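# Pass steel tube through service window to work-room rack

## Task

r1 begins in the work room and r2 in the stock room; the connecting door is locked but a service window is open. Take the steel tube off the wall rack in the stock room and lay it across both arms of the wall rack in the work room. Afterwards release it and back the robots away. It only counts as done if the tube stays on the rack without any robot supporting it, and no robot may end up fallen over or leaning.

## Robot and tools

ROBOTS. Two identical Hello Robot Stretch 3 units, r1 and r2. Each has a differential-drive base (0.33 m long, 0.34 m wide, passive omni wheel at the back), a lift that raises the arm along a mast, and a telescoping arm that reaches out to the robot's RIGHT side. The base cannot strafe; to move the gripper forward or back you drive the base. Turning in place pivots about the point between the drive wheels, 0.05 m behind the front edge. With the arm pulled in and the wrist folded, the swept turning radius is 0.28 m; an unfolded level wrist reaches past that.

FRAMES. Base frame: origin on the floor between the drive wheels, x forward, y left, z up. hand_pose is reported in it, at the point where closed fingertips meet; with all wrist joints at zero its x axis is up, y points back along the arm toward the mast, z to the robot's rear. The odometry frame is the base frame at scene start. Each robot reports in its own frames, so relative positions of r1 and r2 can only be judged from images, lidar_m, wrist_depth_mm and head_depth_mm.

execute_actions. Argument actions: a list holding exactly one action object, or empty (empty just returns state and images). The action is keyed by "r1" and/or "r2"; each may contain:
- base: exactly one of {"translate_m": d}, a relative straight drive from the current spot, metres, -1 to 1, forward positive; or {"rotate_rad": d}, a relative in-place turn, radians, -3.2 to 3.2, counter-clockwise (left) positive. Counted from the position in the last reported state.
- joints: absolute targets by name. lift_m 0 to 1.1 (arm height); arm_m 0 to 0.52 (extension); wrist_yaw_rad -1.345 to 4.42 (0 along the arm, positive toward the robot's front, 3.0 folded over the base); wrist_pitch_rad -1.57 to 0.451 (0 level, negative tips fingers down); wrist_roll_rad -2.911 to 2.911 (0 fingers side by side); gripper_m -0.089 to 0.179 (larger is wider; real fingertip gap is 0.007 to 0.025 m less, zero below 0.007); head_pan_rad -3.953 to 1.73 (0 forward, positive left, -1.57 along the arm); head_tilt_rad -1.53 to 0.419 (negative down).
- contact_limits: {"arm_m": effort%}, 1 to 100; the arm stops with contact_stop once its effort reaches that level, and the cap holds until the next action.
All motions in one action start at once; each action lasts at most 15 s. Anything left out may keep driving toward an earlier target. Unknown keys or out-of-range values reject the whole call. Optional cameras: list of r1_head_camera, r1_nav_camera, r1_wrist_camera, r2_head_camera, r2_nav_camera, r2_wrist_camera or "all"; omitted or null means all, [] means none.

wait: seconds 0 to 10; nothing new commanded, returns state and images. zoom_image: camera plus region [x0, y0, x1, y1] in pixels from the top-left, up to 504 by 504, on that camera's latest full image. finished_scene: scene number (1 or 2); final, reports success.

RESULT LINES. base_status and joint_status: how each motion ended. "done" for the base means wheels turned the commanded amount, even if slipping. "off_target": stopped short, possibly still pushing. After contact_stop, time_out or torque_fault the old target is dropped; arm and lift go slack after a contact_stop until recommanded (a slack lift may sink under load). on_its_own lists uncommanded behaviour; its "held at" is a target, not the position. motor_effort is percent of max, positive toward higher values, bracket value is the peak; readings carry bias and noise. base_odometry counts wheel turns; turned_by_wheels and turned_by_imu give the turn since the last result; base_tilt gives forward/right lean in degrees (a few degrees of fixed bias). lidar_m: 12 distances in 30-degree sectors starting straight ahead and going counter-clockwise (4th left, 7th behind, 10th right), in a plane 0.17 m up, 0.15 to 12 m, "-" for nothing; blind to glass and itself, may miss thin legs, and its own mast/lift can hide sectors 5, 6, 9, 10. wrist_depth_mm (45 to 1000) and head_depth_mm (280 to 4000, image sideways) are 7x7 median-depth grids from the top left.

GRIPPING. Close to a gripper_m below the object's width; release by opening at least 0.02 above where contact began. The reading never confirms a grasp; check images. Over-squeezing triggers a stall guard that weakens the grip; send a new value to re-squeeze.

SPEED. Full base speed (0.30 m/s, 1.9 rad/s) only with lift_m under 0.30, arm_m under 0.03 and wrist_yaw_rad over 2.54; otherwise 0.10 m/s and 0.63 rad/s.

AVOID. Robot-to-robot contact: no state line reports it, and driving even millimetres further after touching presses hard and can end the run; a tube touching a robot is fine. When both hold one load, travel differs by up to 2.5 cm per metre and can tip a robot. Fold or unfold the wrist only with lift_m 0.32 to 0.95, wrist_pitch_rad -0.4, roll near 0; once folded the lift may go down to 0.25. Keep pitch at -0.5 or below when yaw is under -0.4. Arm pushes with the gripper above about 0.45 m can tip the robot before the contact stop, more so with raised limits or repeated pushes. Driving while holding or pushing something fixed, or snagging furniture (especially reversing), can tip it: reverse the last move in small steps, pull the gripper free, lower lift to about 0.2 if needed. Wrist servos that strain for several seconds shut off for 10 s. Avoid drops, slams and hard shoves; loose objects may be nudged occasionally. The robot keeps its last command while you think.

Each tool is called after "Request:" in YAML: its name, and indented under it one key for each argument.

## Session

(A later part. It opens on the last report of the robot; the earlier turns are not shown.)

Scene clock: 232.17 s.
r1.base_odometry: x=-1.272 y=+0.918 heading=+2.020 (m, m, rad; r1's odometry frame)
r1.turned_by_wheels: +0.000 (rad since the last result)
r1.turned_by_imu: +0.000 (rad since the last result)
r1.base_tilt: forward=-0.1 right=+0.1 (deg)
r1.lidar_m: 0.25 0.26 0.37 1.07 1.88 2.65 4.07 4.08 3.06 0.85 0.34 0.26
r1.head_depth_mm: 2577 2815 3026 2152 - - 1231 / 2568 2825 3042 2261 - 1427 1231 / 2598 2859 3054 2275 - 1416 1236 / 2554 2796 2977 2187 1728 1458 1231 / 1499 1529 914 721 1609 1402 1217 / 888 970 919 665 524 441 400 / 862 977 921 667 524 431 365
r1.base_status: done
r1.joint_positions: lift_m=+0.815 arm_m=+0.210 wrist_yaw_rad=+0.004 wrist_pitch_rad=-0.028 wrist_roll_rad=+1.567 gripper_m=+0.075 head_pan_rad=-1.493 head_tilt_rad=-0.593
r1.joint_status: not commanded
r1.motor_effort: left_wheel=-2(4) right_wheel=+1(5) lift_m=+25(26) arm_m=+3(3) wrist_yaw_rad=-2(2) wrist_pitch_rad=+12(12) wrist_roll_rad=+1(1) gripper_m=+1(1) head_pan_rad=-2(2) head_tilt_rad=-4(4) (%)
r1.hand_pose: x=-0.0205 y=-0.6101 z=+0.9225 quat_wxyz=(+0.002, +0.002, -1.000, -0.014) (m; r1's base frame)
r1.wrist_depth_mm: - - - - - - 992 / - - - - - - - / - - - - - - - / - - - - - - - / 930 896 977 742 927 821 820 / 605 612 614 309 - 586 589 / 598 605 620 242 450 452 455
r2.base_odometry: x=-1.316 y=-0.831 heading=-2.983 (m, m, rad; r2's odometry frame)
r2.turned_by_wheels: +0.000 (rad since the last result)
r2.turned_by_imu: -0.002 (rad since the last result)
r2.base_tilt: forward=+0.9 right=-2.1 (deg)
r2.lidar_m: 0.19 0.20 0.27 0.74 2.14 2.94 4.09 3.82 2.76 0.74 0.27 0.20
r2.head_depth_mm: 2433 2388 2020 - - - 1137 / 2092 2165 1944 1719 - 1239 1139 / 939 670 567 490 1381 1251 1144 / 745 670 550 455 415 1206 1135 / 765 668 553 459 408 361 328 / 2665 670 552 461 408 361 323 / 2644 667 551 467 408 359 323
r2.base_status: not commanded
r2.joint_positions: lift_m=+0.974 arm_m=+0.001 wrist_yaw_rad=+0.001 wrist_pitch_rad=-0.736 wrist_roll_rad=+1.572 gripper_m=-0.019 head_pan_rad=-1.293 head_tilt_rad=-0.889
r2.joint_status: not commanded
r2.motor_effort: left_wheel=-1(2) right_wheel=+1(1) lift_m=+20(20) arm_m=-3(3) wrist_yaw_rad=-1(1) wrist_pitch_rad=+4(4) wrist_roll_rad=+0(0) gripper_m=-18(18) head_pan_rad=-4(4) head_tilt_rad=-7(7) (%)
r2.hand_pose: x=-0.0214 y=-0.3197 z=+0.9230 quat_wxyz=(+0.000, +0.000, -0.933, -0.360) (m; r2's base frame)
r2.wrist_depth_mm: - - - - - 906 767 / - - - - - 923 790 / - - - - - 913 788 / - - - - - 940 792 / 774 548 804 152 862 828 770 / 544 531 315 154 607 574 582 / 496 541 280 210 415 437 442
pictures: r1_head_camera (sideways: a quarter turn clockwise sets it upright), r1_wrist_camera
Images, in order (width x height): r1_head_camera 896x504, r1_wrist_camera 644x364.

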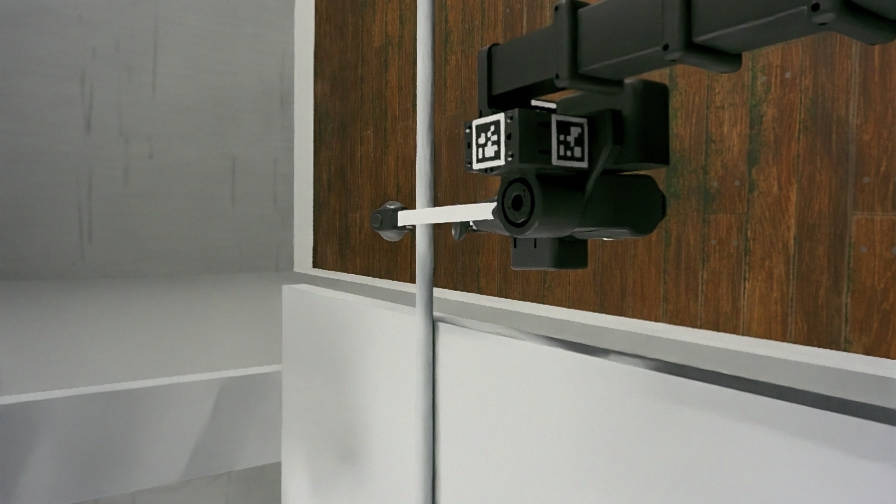

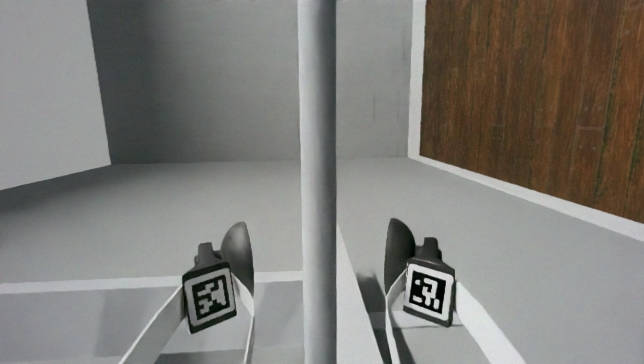

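Request:
execute_actions:
  actions:
    - {"r1":{"joints":{"arm_m":0.217}}}
  cameras: []

Request:
execute_actions:
  actions:
    - {"r1":{"joints":{"gripper_m":-0.028}}}
  cameras: []

Request:
execute_actions:
  actions:
    - {"r2":{"joints":{"gripper_m":0.1}},"r1":{"joints":{"lift_m":0.826}}}
  cameras: []

Request:
execute_actions:
  actions:
    - {"r2":{"base":{"translate_m":-0.15}},"r1":{"joints":{"lift_m":0.835,"head_pan_rad":-1.0}}}
  cameras: ["r1_wrist_camera","r1_nav_camera"]

Scene clock: 239.77 s.
r1.base_odometry: x=-1.272 y=+0.918 heading=+2.020 (m, m, rad; r1's odometry frame)
r1.turned_by_wheels: +0.000 (rad since the last result)
r1.turned_by_imu: +0.000 (rad since the last result)
r1.base_tilt: forward=-0.1 right=+0.0 (deg)
r1.lidar_m: 0.25 0.26 0.37 1.07 1.87 2.66 4.06 4.09 3.05 0.85 0.34 0.26
r1.head_depth_mm: 2554 2839 3021 2157 - - 1228 / 2576 2841 3035 2242 - 1448 1235 / 2551 2865 3054 2264 - 1460 1234 / 2559 2832 2981 2176 1715 1458 1236 / 1494 1528 916 720 1603 1394 1211 / 888 971 915 666 523 441 400 / 862 974 922 668 525 430 365
r1.base_status: not commanded
r1.joint_positions: lift_m=+0.815 arm_m=+0.217 wrist_yaw_rad=+0.003 wrist_pitch_rad=-0.028 wrist_roll_rad=+1.567 gripper_m=+0.075 head_pan_rad=-1.493 head_tilt_rad=-0.593
r1.joint_status: all done
r1.motor_effort: left_wheel=-2(2) right_wheel=+1(1) lift_m=+25(25) arm_m=+4(3) wrist_yaw_rad=-2(1) wrist_pitch_rad=+12(12) wrist_roll_rad=+2(1) gripper_m=+0(0) head_pan_rad=-2(3) head_tilt_rad=-5(4) (%)
r1.hand_pose: x=-0.0205 y=-0.6171 z=+0.9225 quat_wxyz=(+0.002, +0.002, -1.000, -0.014) (m; r1's base frame)
r1.wrist_depth_mm: - - - - - - 988 / - - - - - - 996 / - - - - - - - / - - - - - - - / 900 903 986 731 950 849 848 / 606 600 601 312 - 589 590 / 597 600 620 239 444 449 447
r2.base_odometry: x=-1.316 y=-0.831 heading=-2.983 (m, m, rad; r2's odometry frame)
r2.turned_by_wheels: +0.000 (rad since the last result)
r2.turned_by_imu: -0.001 (rad since the last result)
r2.base_tilt: forward=+0.9 right=-2.1 (deg)
r2.lidar_m: 0.19 0.20 0.27 0.74 2.14 2.93 4.09 3.81 2.76 0.74 0.27 0.20
r2.head_depth_mm: 2463 2364 2014 - - - 1131 / 2073 2179 1949 1709 - 1248 1138 / 938 669 567 491 1380 1267 1138 / 744 671 552 455 415 1209 1133 / 762 668 551 460 408 361 328 / 2673 667 552 461 408 361 323 / 2706 667 551 468 406 360 323
r2.base_status: not commanded
r2.joint_positions: lift_m=+0.974 arm_m=+0.001 wrist_yaw_rad=+0.001 wrist_pitch_rad=-0.736 wrist_roll_rad=+1.572 gripper_m=-0.019 head_pan_rad=-1.293 head_tilt_rad=-0.889
r2.joint_status: not commanded
r2.motor_effort: left_wheel=-2(2) right_wheel=+1(1) lift_m=+21(20) arm_m=-3(3) wrist_yaw_rad=-1(1) wrist_pitch_rad=+4(4) wrist_roll_rad=-1(1) gripper_m=-19(18) head_pan_rad=-4(4) head_tilt_rad=-7(7) (%)
r2.hand_pose: x=-0.0214 y=-0.3197 z=+0.9230 quat_wxyz=(+0.000, +0.000, -0.933, -0.360) (m; r2's base frame)
r2.wrist_depth_mm: - - - - - 918 782 / - - - - - 955 771 / - - - - - 928 786 / - - - - - 953 789 / 783 542 799 151 877 830 773 / 544 531 315 154 608 579 589 / 488 543 280 210 412 445 438
pictures: none
No camera images: the call's "cameras" was empty. Leave "cameras" out to get every camera's image.

Scene clock: 241.27 s.
r1.base_odometry: x=-1.272 y=+0.918 heading=+2.020 (m, m, rad; r1's odometry frame)
r1.turned_by_wheels: +0.000 (rad since the last result)
r1.turned_by_imu: +0.000 (rad since the last result)
r1.base_tilt: forward=+0.0 right=+0.0 (deg)
r1.lidar_m: 0.25 0.26 0.37 1.07 1.88 2.65 4.07 4.06 3.08 0.85 0.34 0.26
r1.head_depth_mm: 2562 2833 3014 2151 - - 1231 / 2578 2878 3030 2253 - 1447 1232 / 2550 2879 3060 2270 - 1451 1235 / 2551 2823 2967 2182 1714 1462 1239 / 1497 1529 916 721 1609 1397 1221 / 891 971 920 667 523 442 401 / 862 975 922 669 524 431 365
r1.base_status: not commanded
r1.joint_positions: lift_m=+0.815 arm_m=+0.217 wrist_yaw_rad=+0.003 wrist_pitch_rad=-0.028 wrist_roll_rad=+1.568 gripper_m=-0.027 head_pan_rad=-1.493 head_tilt_rad=-0.593
r1.joint_status: all done
r1.motor_effort: left_wheel=-2(2) right_wheel=+1(1) lift_m=+25(25) arm_m=+3(4) wrist_yaw_rad=-2(1) wrist_pitch_rad=+12(12) wrist_roll_rad=+1(1) gripper_m=-23(100) head_pan_rad=-2(2) head_tilt_rad=-4(5) (%)
r1.hand_pose: x=-0.0205 y=-0.6172 z=+0.9225 quat_wxyz=(+0.002, +0.002, -1.000, -0.014) (m; r1's base frame)
r1.wrist_depth_mm: - - - - - - 965 / - - - - - - 974 / - - - - - - - / - - - - - - - / 927 937 881 151 859 844 842 / 614 595 598 154 607 582 579 / 589 602 623 258 455 449 450
r2.base_odometry: x=-1.316 y=-0.831 heading=-2.983 (m, m, rad; r2's odometry frame)
r2.turned_by_wheels: +0.000 (rad since the last result)
r2.turned_by_imu: +0.000 (rad since the last result)
r2.base_tilt: forward=+0.9 right=-2.1 (deg)
r2.lidar_m: 0.19 0.20 0.27 0.74 2.14 2.93 4.10 3.83 2.76 0.74 0.27 0.20
r2.head_depth_mm: 2453 2346 2002 - - - 1140 / 2075 2183 1959 1718 - 1247 1135 / 944 673 567 491 1385 1259 1135 / 748 669 552 454 416 1208 1134 / 764 666 549 458 408 361 328 / 2663 666 551 461 408 360 324 / 2675 669 549 468 408 360 323
r2.base_status: not commanded
r2.joint_positions: lift_m=+0.974 arm_m=+0.001 wrist_yaw_rad=+0.001 wrist_pitch_rad=-0.736 wrist_roll_rad=+1.572 gripper_m=-0.019 head_pan_rad=-1.293 head_tilt_rad=-0.889
r2.joint_status: not commanded
r2.motor_effort: left_wheel=-2(2) right_wheel=+1(1) lift_m=+20(20) arm_m=-2(2) wrist_yaw_rad=-1(1) wrist_pitch_rad=+4(4) wrist_roll_rad=-1(1) gripper_m=-18(18) head_pan_rad=-4(3) head_tilt_rad=-7(7) (%)
r2.hand_pose: x=-0.0214 y=-0.3197 z=+0.9230 quat_wxyz=(+0.000, +0.000, -0.933, -0.360) (m; r2's base frame)
r2.wrist_depth_mm: - - - - - 907 779 / - - - - - 934 787 / - - - - - 939 778 / - - - - - 959 793 / 781 536 800 151 865 846 779 / 540 529 316 154 611 579 588 / 489 537 279 209 414 445 442
pictures: none
No camera images: the call's "cameras" was empty. Leave "cameras" out to get every camera's image.

Scene clock: 242.97 s.
r1.base_odometry: x=-1.272 y=+0.918 heading=+2.020 (m, m, rad; r1's odometry frame)
r1.turned_by_wheels: +0.000 (rad since the last result)
r1.turned_by_imu: +0.000 (rad since the last result)
r1.base_tilt: forward=-0.1 right=+0.0 (deg)
r1.lidar_m: 0.25 0.26 0.37 1.07 1.87 2.65 4.07 4.09 3.07 0.85 0.34 0.26
r1.head_depth_mm: 2556 2828 3038 2235 - - 1228 / 2537 2853 3026 2443 - 1455 1225 / 2556 2858 3080 2351 - 1456 1232 / 2547 2827 2972 2178 1729 1459 1238 / 1503 1527 920 720 1609 1396 1217 / 887 966 923 666 523 441 400 / 863 976 921 666 524 431 364
r1.base_status: not commanded
r1.joint_positions: lift_m=+0.826 arm_m=+0.217 wrist_yaw_rad=+0.003 wrist_pitch_rad=-0.065 wrist_roll_rad=+1.582 gripper_m=-0.027 head_pan_rad=-1.493 head_tilt_rad=-0.593
r1.joint_status: all done
r1.motor_effort: left_wheel=-2(2) right_wheel=+1(1) lift_m=+41(42) arm_m=+3(3) wrist_yaw_rad=-2(2) wrist_pitch_rad=+28(29) wrist_roll_rad=-5(6) gripper_m=-25(26) head_pan_rad=-2(2) head_tilt_rad=-5(4) (%)
r1.hand_pose: x=-0.0207 y=-0.6158 z=+0.9233 quat_wxyz=(-0.005, +0.001, -0.999, -0.033) (m; r1's base frame)
r1.wrist_depth_mm: - - - 140 - - 951 / - - - - - - 957 / - - - - - - 953 / - - - - - - 991 / 940 942 911 150 849 819 812 / 638 613 602 153 638 588 579 / 576 603 608 242 454 452 443
r2.base_odometry: x=-1.316 y=-0.831 heading=-2.983 (m, m, rad; r2's odometry frame)
r2.turned_by_wheels: +0.000 (rad since the last result)
r2.turned_by_imu: +0.000 (rad since the last result)
r2.base_tilt: forward=+0.9 right=-2.1 (deg)
r2.lidar_m: 0.19 0.20 0.27 0.74 2.14 2.93 4.08 3.83 2.77 0.74 0.27 0.20
r2.head_depth_mm: 2436 2387 1986 - - - 1143 / 2096 2179 1950 1692 - 1258 1139 / 935 670 566 502 1392 1265 1136 / 744 669 552 458 415 1209 1136 / 764 669 552 451 408 361 328 / 2698 670 551 458 408 360 323 / 2640 667 551 463 407 360 323
r2.base_status: not commanded
r2.joint_positions: lift_m=+0.974 arm_m=+0.001 wrist_yaw_rad=+0.001 wrist_pitch_rad=-0.738 wrist_roll_rad=+1.572 gripper_m=+0.100 head_pan_rad=-1.293 head_tilt_rad=-0.889
r2.joint_status: all done
r2.motor_effort: left_wheel=-3(2) right_wheel=+1(1) lift_m=+20(20) arm_m=-2(3) wrist_yaw_rad=-1(1) wrist_pitch_rad=+5(5) wrist_roll_rad=+0(1) gripper_m=+0(91) head_pan_rad=-4(4) head_tilt_rad=-8(7) (%)
r2.hand_pose: x=-0.0214 y=-0.3193 z=+0.9226 quat_wxyz=(+0.000, +0.000, -0.933, -0.361) (m; r2's base frame)
r2.wrist_depth_mm: - - - - - 893 771 / - - - - - 923 775 / - - - - - 939 786 / - - - - - 941 802 / 778 535 806 693 834 835 767 / 549 541 276 275 575 600 588 / 492 527 293 193 437 416 444
pictures: none
No camera images: the call's "cameras" was empty. Leave "cameras" out to get every camera's image.

Scene clock: 245.43 s.
r1.base_odometry: x=-1.272 y=+0.918 heading=+2.020 (m, m, rad; r1's odometry frame)
r1.turned_by_wheels: +0.000 (rad since the last result)
r1.turned_by_imu: +0.000 (rad since the last result)
r1.base_tilt: forward=+0.0 right=+0.0 (deg)
r1.lidar_m: 0.25 0.26 0.37 1.07 1.88 2.65 4.05 4.08 3.08 0.85 0.34 0.26
r1.head_depth_mm: 852 955 898 709 1718 1446 1228 / 921 995 905 658 551 1420 1229 / 2862 3127 903 660 519 438 1182 / 3003 3393 912 663 520 429 372 / 1078 3492 1310 663 521 429 364 / 1055 3694 3120 666 522 429 364 / 3466 924 2970 668 524 430 373
r1.base_status: not commanded
r1.joint_positions: lift_m=+0.835 arm_m=+0.217 wrist_yaw_rad=+0.003 wrist_pitch_rad=-0.080 wrist_roll_rad=+1.580 gripper_m=-0.027 head_pan_rad=-1.007 head_tilt_rad=-0.593
r1.joint_status: all done
r1.on_its_own: wrist_pitch_rad is at rest, and its effort (+34) is outside its rest range (-20 to +32)
r1.motor_effort: left_wheel=-2(2) right_wheel=+1(1) lift_m=+42(43) arm_m=+3(3) wrist_yaw_rad=-1(2) wrist_pitch_rad=+34(35) wrist_roll_rad=-5(6) gripper_m=-26(27) head_pan_rad=+3(25) head_tilt_rad=-4(4) (%)
r1.hand_pose: x=-0.0207 y=-0.6152 z=+0.9285 quat_wxyz=(-0.004, +0.001, -0.999, -0.040) (m; r1's base frame)
r1.wrist_depth_mm: - - - - - - 915 / - - - - - - 943 / - - - - - - 964 / - - - - - - 967 / 942 956 902 487 888 851 818 / 641 614 602 152 609 585 574 / 570 593 618 279 442 449 452
r2.base_odometry: x=-1.168 y=-0.807 heading=-2.983 (m, m, rad; r2's odometry frame)
r2.turned_by_wheels: +0.000 (rad since the last result)
r2.turned_by_imu: +0.000 (rad since the last result)
r2.base_tilt: forward=+0.9 right=-2.1 (deg)
r2.lidar_m: 0.34 0.35 0.48 1.32 2.14 2.94 3.96 3.79 2.77 1.30 0.48 0.35
r2.head_depth_mm: 2450 2374 1985 - - - 1138 / 2515 2373 1962 1684 - 1248 1139 / 1761 2159 1952 1664 1386 1271 1136 / 1126 1344 1638 1587 1438 1270 1151 / 792 669 622 1221 1370 1268 1137 / 771 671 551 489 1003 1140 1116 / 816 671 549 468 431 839 932
r2.base_status: done
r2.joint_positions: lift_m=+0.974 arm_m=+0.001 wrist_yaw_rad=+0.001 wrist_pitch_rad=-0.738 wrist_roll_rad=+1.572 gripper_m=+0.100 head_pan_rad=-1.293 head_tilt_rad=-0.889
r2.joint_status: not commanded
r2.motor_effort: left_wheel=-2(8) right_wheel=+1(2) lift_m=+20(21) arm_m=-2(2) wrist_yaw_rad=-1(1) wrist_pitch_rad=+5(5) wrist_roll_rad=-1(1) gripper_m=+1(0) head_pan_rad=-4(4) head_tilt_rad=-7(7) (%)
r2.hand_pose: x=-0.0214 y=-0.3193 z=+0.9226 quat_wxyz=(+0.000, +0.000, -0.932, -0.361) (m; r2's base frame)
r2.wrist_depth_mm: - - - - - 911 770 / - - - - - 914 782 / - - - - - 933 785 / - - - - - 938 787 / - - - - - 954 806 / 826 847 853 868 880 895 782 / 647 570 647 659 670 650 679
pictures: r1_nav_camera (sideways: a quarter turn counterclockwise sets it upright), r1_wrist_camera
Images, in order (width x height): r1_nav_camera 672x504, r1_wrist_camera 644x364.

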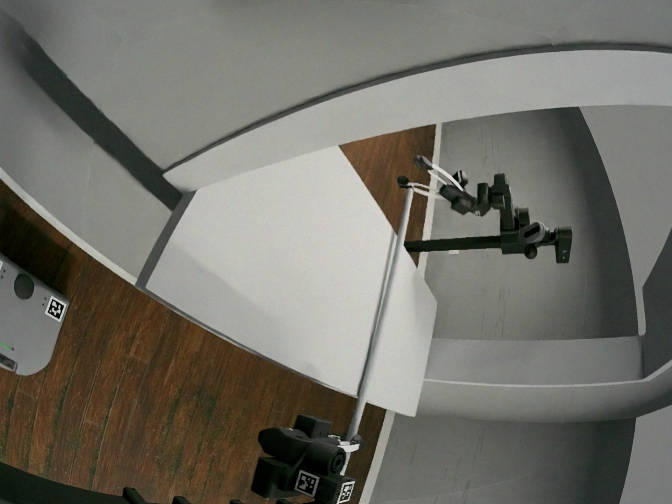

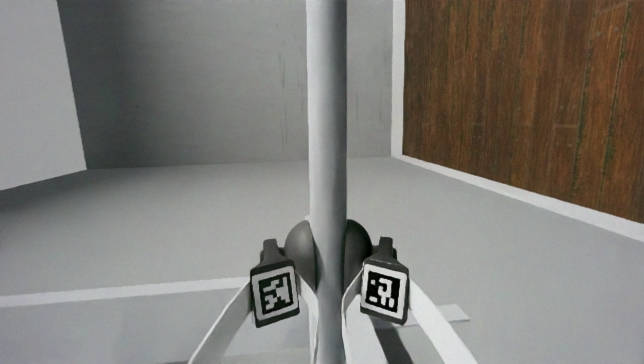

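Request:
execute_actions:
  actions:
    - {"r1":{"base":{"translate_m":-1.0},"joints":{"lift_m":0.95}},"r2":{"base":{"translate_m":-0.5}}}
  cameras: []

Request:
execute_actions:
  actions:
    - {"r1":{"base":{"rotate_rad":0.245},"joints":{"wrist_pitch_rad":-0.3}}}
  cameras: []

Request:
execute_actions:
  actions:
    - {"r1":{"base":{"translate_m":-1.0},"joints":{"arm_m":0,"wrist_pitch_rad":-0.6,"head_pan_rad":-1.57}}}
  cameras: ["r1_wrist_camera"]

Request:
execute_actions:
  actions:
    - {"r1":{"base":{"translate_m":-1.0}}}
  cameras: ["r1_nav_camera"]

Scene clock: 264.03 s.
r1.base_odometry: x=-0.838 y=+0.017 heading=+2.020 (m, m, rad; r1's odometry frame)
r1.turned_by_wheels: +0.000 (rad since the last result)
r1.turned_by_imu: +0.006 (rad since the last result)
r1.base_tilt: forward=+0.0 right=+0.0 (deg)
r1.lidar_m: 1.24 1.31 1.83 1.83 1.93 2.73 3.07 3.24 3.01 2.94 1.69 1.28
r1.head_depth_mm: 2556 2785 2909 2228 1767 1454 1224 / 2666 2921 2922 2265 1763 1461 1229 / 2477 2830 2878 2256 1783 1454 1234 / 2094 2318 2545 2272 1773 1464 1240 / 1797 1951 2159 2202 1776 1465 1238 / 1579 1680 1843 2011 1786 1468 1236 / 1403 1472 1620 1748 1734 1466 1239
r1.base_status: done
r1.joint_positions: lift_m=+0.950 arm_m=+0.217 wrist_yaw_rad=+0.002 wrist_pitch_rad=-0.082 wrist_roll_rad=+1.580 gripper_m=-0.027 head_pan_rad=-1.007 head_tilt_rad=-0.593
r1.joint_status: all done
r1.on_its_own: wrist_pitch_rad is at rest, and its effort (+35) is outside its rest range (-20 to +32)
r1.motor_effort: left_wheel=-2(6) right_wheel=+1(2) lift_m=+42(45) arm_m=+3(3) wrist_yaw_rad=-2(2) wrist_pitch_rad=+35(35) wrist_roll_rad=-5(5) gripper_m=-26(27) head_pan_rad=+3(3) head_tilt_rad=-5(4) (%)
r1.hand_pose: x=-0.0208 y=-0.6151 z=+1.0430 quat_wxyz=(-0.004, +0.001, -0.999, -0.041) (m; r1's base frame)
r1.wrist_depth_mm: - - - - - - - / - - - - - - - / - - - - - - - / - - - - - - - / - - - - - - - / - - - 152 - - - / - - - - - - -
r2.base_odometry: x=-0.675 y=-0.728 heading=-2.983 (m, m, rad; r2's odometry frame)
r2.turned_by_wheels: +0.000 (rad since the last result)
r2.turned_by_imu: -0.002 (rad since the last result)
r2.base_tilt: forward=+0.9 right=-2.0 (deg)
r2.lidar_m: 0.83 0.87 1.19 2.07 2.15 2.94 3.44 3.58 2.76 2.66 1.18 0.86
r2.head_depth_mm: 2393 2388 2004 - - - 1140 / 2492 2382 1944 1692 - 1251 1135 / 2583 2368 1950 1658 1397 1270 1130 / 2644 2384 1945 1651 1438 1273 1152 / 2110 2228 1928 1653 1429 1267 1135 / 1670 1842 1895 1646 1428 1263 1135 / 1407 1513 1632 1632 1429 1258 1131
r2.base_status: done
r2.joint_positions: lift_m=+0.974 arm_m=+0.001 wrist_yaw_rad=+0.001 wrist_pitch_rad=-0.738 wrist_roll_rad=+1.572 gripper_m=+0.100 head_pan_rad=-1.293 head_tilt_rad=-0.889
r2.joint_status: not commanded
r2.motor_effort: left_wheel=-1(7) right_wheel=+1(2) lift_m=+20(21) arm_m=-3(2) wrist_yaw_rad=-1(1) wrist_pitch_rad=+5(5) wrist_roll_rad=-1(1) gripper_m=+0(0) head_pan_rad=-4(4) head_tilt_rad=-7(7) (%)
r2.hand_pose: x=-0.0214 y=-0.3193 z=+0.9226 quat_wxyz=(+0.000, +0.000, -0.932, -0.361) (m; r2's base frame)
r2.wrist_depth_mm: - - - - - 898 768 / - - - - - 923 785 / - - - - - 941 788 / - - - - - 948 794 / - - - - - 932 801 / - - - - - 914 825 / - - - - - - 825
pictures: none
No camera images: the call's "cameras" was empty. Leave "cameras" out to get every camera's image.

Scene clock: 265.33 s.
r1.base_odometry: x=-0.838 y=+0.017 heading=+2.265 (m, m, rad; r1's odometry frame)
r1.turned_by_wheels: +0.245 (rad since the last result)
r1.turned_by_imu: +0.239 (rad since the last result)
r1.base_tilt: forward=-0.1 right=+0.0 (deg)
r1.lidar_m: 1.25 1.45 1.83 1.84 2.16 3.08 3.09 3.37 2.94 2.39 1.42 1.25
r1.head_depth_mm: 2114 2441 2777 2150 1750 1453 1226 / 1857 2097 2419 2150 1772 1452 1230 / 1666 1863 2077 2216 1766 1472 1234 / 1493 1653 1803 2059 1774 1455 1237 / 1369 1466 1637 1864 1780 1463 1236 / - 1477 1495 1658 1733 1467 1239 / - 1493 1351 1511 1638 1462 1237
r1.base_status: done
r1.joint_positions: lift_m=+0.950 arm_m=+0.217 wrist_yaw_rad=+0.003 wrist_pitch_rad=-0.371 wrist_roll_rad=+1.580 gripper_m=-0.027 head_pan_rad=-1.007 head_tilt_rad=-0.593
r1.joint_status: wrist_pitch_rad off_target (ended at -0.371, target -0.300)
r1.motor_effort: left_wheel=-1(9) right_wheel=+1(6) lift_m=+42(42) arm_m=+2(3) wrist_yaw_rad=-1(2) wrist_pitch_rad=+31(38) wrist_roll_rad=-5(5) gripper_m=-26(27) head_pan_rad=+3(3) head_tilt_rad=-4(4) (%)
r1.hand_pose: x=-0.0208 y=-0.5917 z=+0.9727 quat_wxyz=(-0.004, +0.000, -0.983, -0.185) (m; r1's base frame)
r1.wrist_depth_mm: - - - - - - 824 / - - - - - - 842 / - - - - - - 854 / - - - - - - 858 / - - - - - - 872 / - - - 152 - - 874 / - - - - - - 913
r2.base_odometry: x=-0.675 y=-0.728 heading=-2.983 (m, m, rad; r2's odometry frame)
r2.turned_by_wheels: +0.000 (rad since the last result)
r2.turned_by_imu: +0.000 (rad since the last result)
r2.base_tilt: forward=+0.9 right=-2.1 (deg)
r2.lidar_m: 0.83 0.86 1.19 2.07 2.14 2.94 3.46 3.58 2.76 2.66 1.18 0.86
r2.head_depth_mm: 2423 2369 1996 - - - 1132 / 2528 2371 1940 1687 - 1252 1131 / 2549 2369 1967 1666 1399 1269 1128 / 2604 2385 1954 1644 1427 1272 1161 / 2107 2234 1933 1647 1436 1268 1134 / 1673 1847 1899 1655 1434 1270 1132 / 1401 1519 1625 1617 1430 1262 1128
r2.base_status: not commanded
r2.joint_positions: lift_m=+0.974 arm_m=+0.001 wrist_yaw_rad=+0.001 wrist_pitch_rad=-0.738 wrist_roll_rad=+1.572 gripper_m=+0.100 head_pan_rad=-1.293 head_tilt_rad=-0.889
r2.joint_status: not commanded
r2.motor_effort: left_wheel=-2(2) right_wheel=+1(1) lift_m=+20(20) arm_m=-3(2) wrist_yaw_rad=-1(1) wrist_pitch_rad=+5(5) wrist_roll_rad=-1(1) gripper_m=+0(1) head_pan_rad=-4(4) head_tilt_rad=-7(7) (%)
r2.hand_pose: x=-0.0214 y=-0.3193 z=+0.9226 quat_wxyz=(+0.000, +0.000, -0.932, -0.361) (m; r2's base frame)
r2.wrist_depth_mm: - - - - - 918 769 / - - - - - 927 776 / - - - - - 930 800 / - - - - - 955 803 / - - - - - 947 801 / - - - - - 927 813 / - - - - - - 820
pictures: none
No camera images: the call's "cameras" was empty. Leave "cameras" out to get every camera's image.

Scene clock: 276.27 s.
r1.base_odometry: x=-0.198 y=-0.752 heading=+2.264 (m, m, rad; r1's odometry frame)
r1.turned_by_wheels: +0.000 (rad since the last result)
r1.turned_by_imu: +0.002 (rad since the last result)
r1.base_tilt: forward=+0.0 right=+0.1 (deg)
r1.lidar_m: 2.20 2.41 2.11 2.11 2.42 2.13 2.12 2.50 2.65 2.66 2.51 2.20
r1.head_depth_mm: 2206 2436 2660 2229 - - - / 2219 2492 2741 2243 1889 - - / 2292 2558 2848 2249 1824 - - / 2357 2605 2839 2276 1802 - - / 2398 2688 2954 2258 1795 1426 1195 / 2463 2759 2992 2279 1782 1394 1242 / 2504 2808 2998 2289 1786 1429 1241
r1.base_status: done
r1.joint_positions: lift_m=+0.950 arm_m=+0.000 wrist_yaw_rad=+0.001 wrist_pitch_rad=-0.657 wrist_roll_rad=+1.578 gripper_m=-0.027 head_pan_rad=-1.563 head_tilt_rad=-0.593
r1.joint_status: wrist_pitch_rad off_target (ended at -0.657, target -0.600); the others done
r1.motor_effort: left_wheel=-2(9) right_wheel=+2(2) lift_m=+43(42) arm_m=-5(5) wrist_yaw_rad=-1(1) wrist_pitch_rad=+25(29) wrist_roll_rad=-4(5) gripper_m=-25(27) head_pan_rad=-2(24) head_tilt_rad=-4(4) (%)
r1.hand_pose: x=-0.0213 y=-0.3333 z=+0.9124 quat_wxyz=(-0.003, -0.001, -0.946, -0.323) (m; r1's base frame)
r1.wrist_depth_mm: - - - - - 895 737 / - - - - - 887 752 / - - - - - 916 759 / - - - - - 918 772 / - - - 154 - 959 779 / - - - 152 - 969 804 / - - - - - 977 809
r2.base_odometry: x=-0.675 y=-0.728 heading=-2.983 (m, m, rad; r2's odometry frame)
r2.turned_by_wheels: +0.000 (rad since the last result)
r2.turned_by_imu: -0.002 (rad since the last result)
r2.base_tilt: forward=+0.9 right=-2.2 (deg)
r2.lidar_m: 0.83 0.87 1.19 2.07 2.14 2.94 3.45 3.60 2.76 2.66 1.18 0.86
r2.head_depth_mm: 2423 2370 1990 - - - 1140 / 2513 2357 1949 1682 - 1244 1139 / 2577 2382 1934 1658 1403 1278 1137 / 2670 2379 1951 1655 1427 1267 1154 / 2146 2193 1932 1648 1435 1264 1141 / 1672 1847 1895 1671 1437 1266 1126 / 1393 1511 1635 1630 1436 1269 1134
r2.base_status: not commanded
r2.joint_positions: lift_m=+0.974 arm_m=+0.001 wrist_yaw_rad=+0.001 wrist_pitch_rad=-0.738 wrist_roll_rad=+1.572 gripper_m=+0.100 head_pan_rad=-1.293 head_tilt_rad=-0.889
r2.joint_status: not commanded
r2.motor_effort: left_wheel=-2(2) right_wheel=+1(1) lift_m=+21(21) arm_m=-3(3) wrist_yaw_rad=-1(1) wrist_pitch_rad=+5(5) wrist_roll_rad=-1(1) gripper_m=+1(0) head_pan_rad=-3(4) head_tilt_rad=-7(7) (%)
r2.hand_pose: x=-0.0214 y=-0.3193 z=+0.9226 quat_wxyz=(+0.000, +0.000, -0.932, -0.361) (m; r2's base frame)
r2.wrist_depth_mm: - - - - - 888 774 / - - - - - 913 774 / - - - - - 928 782 / - - - - - 953 782 / - - - - - 949 805 / - - - - - 936 801 / - - - - - - 829
pictures: r1_wrist_camera
Images, in order (width x height): r1_wrist_camera 644x364.

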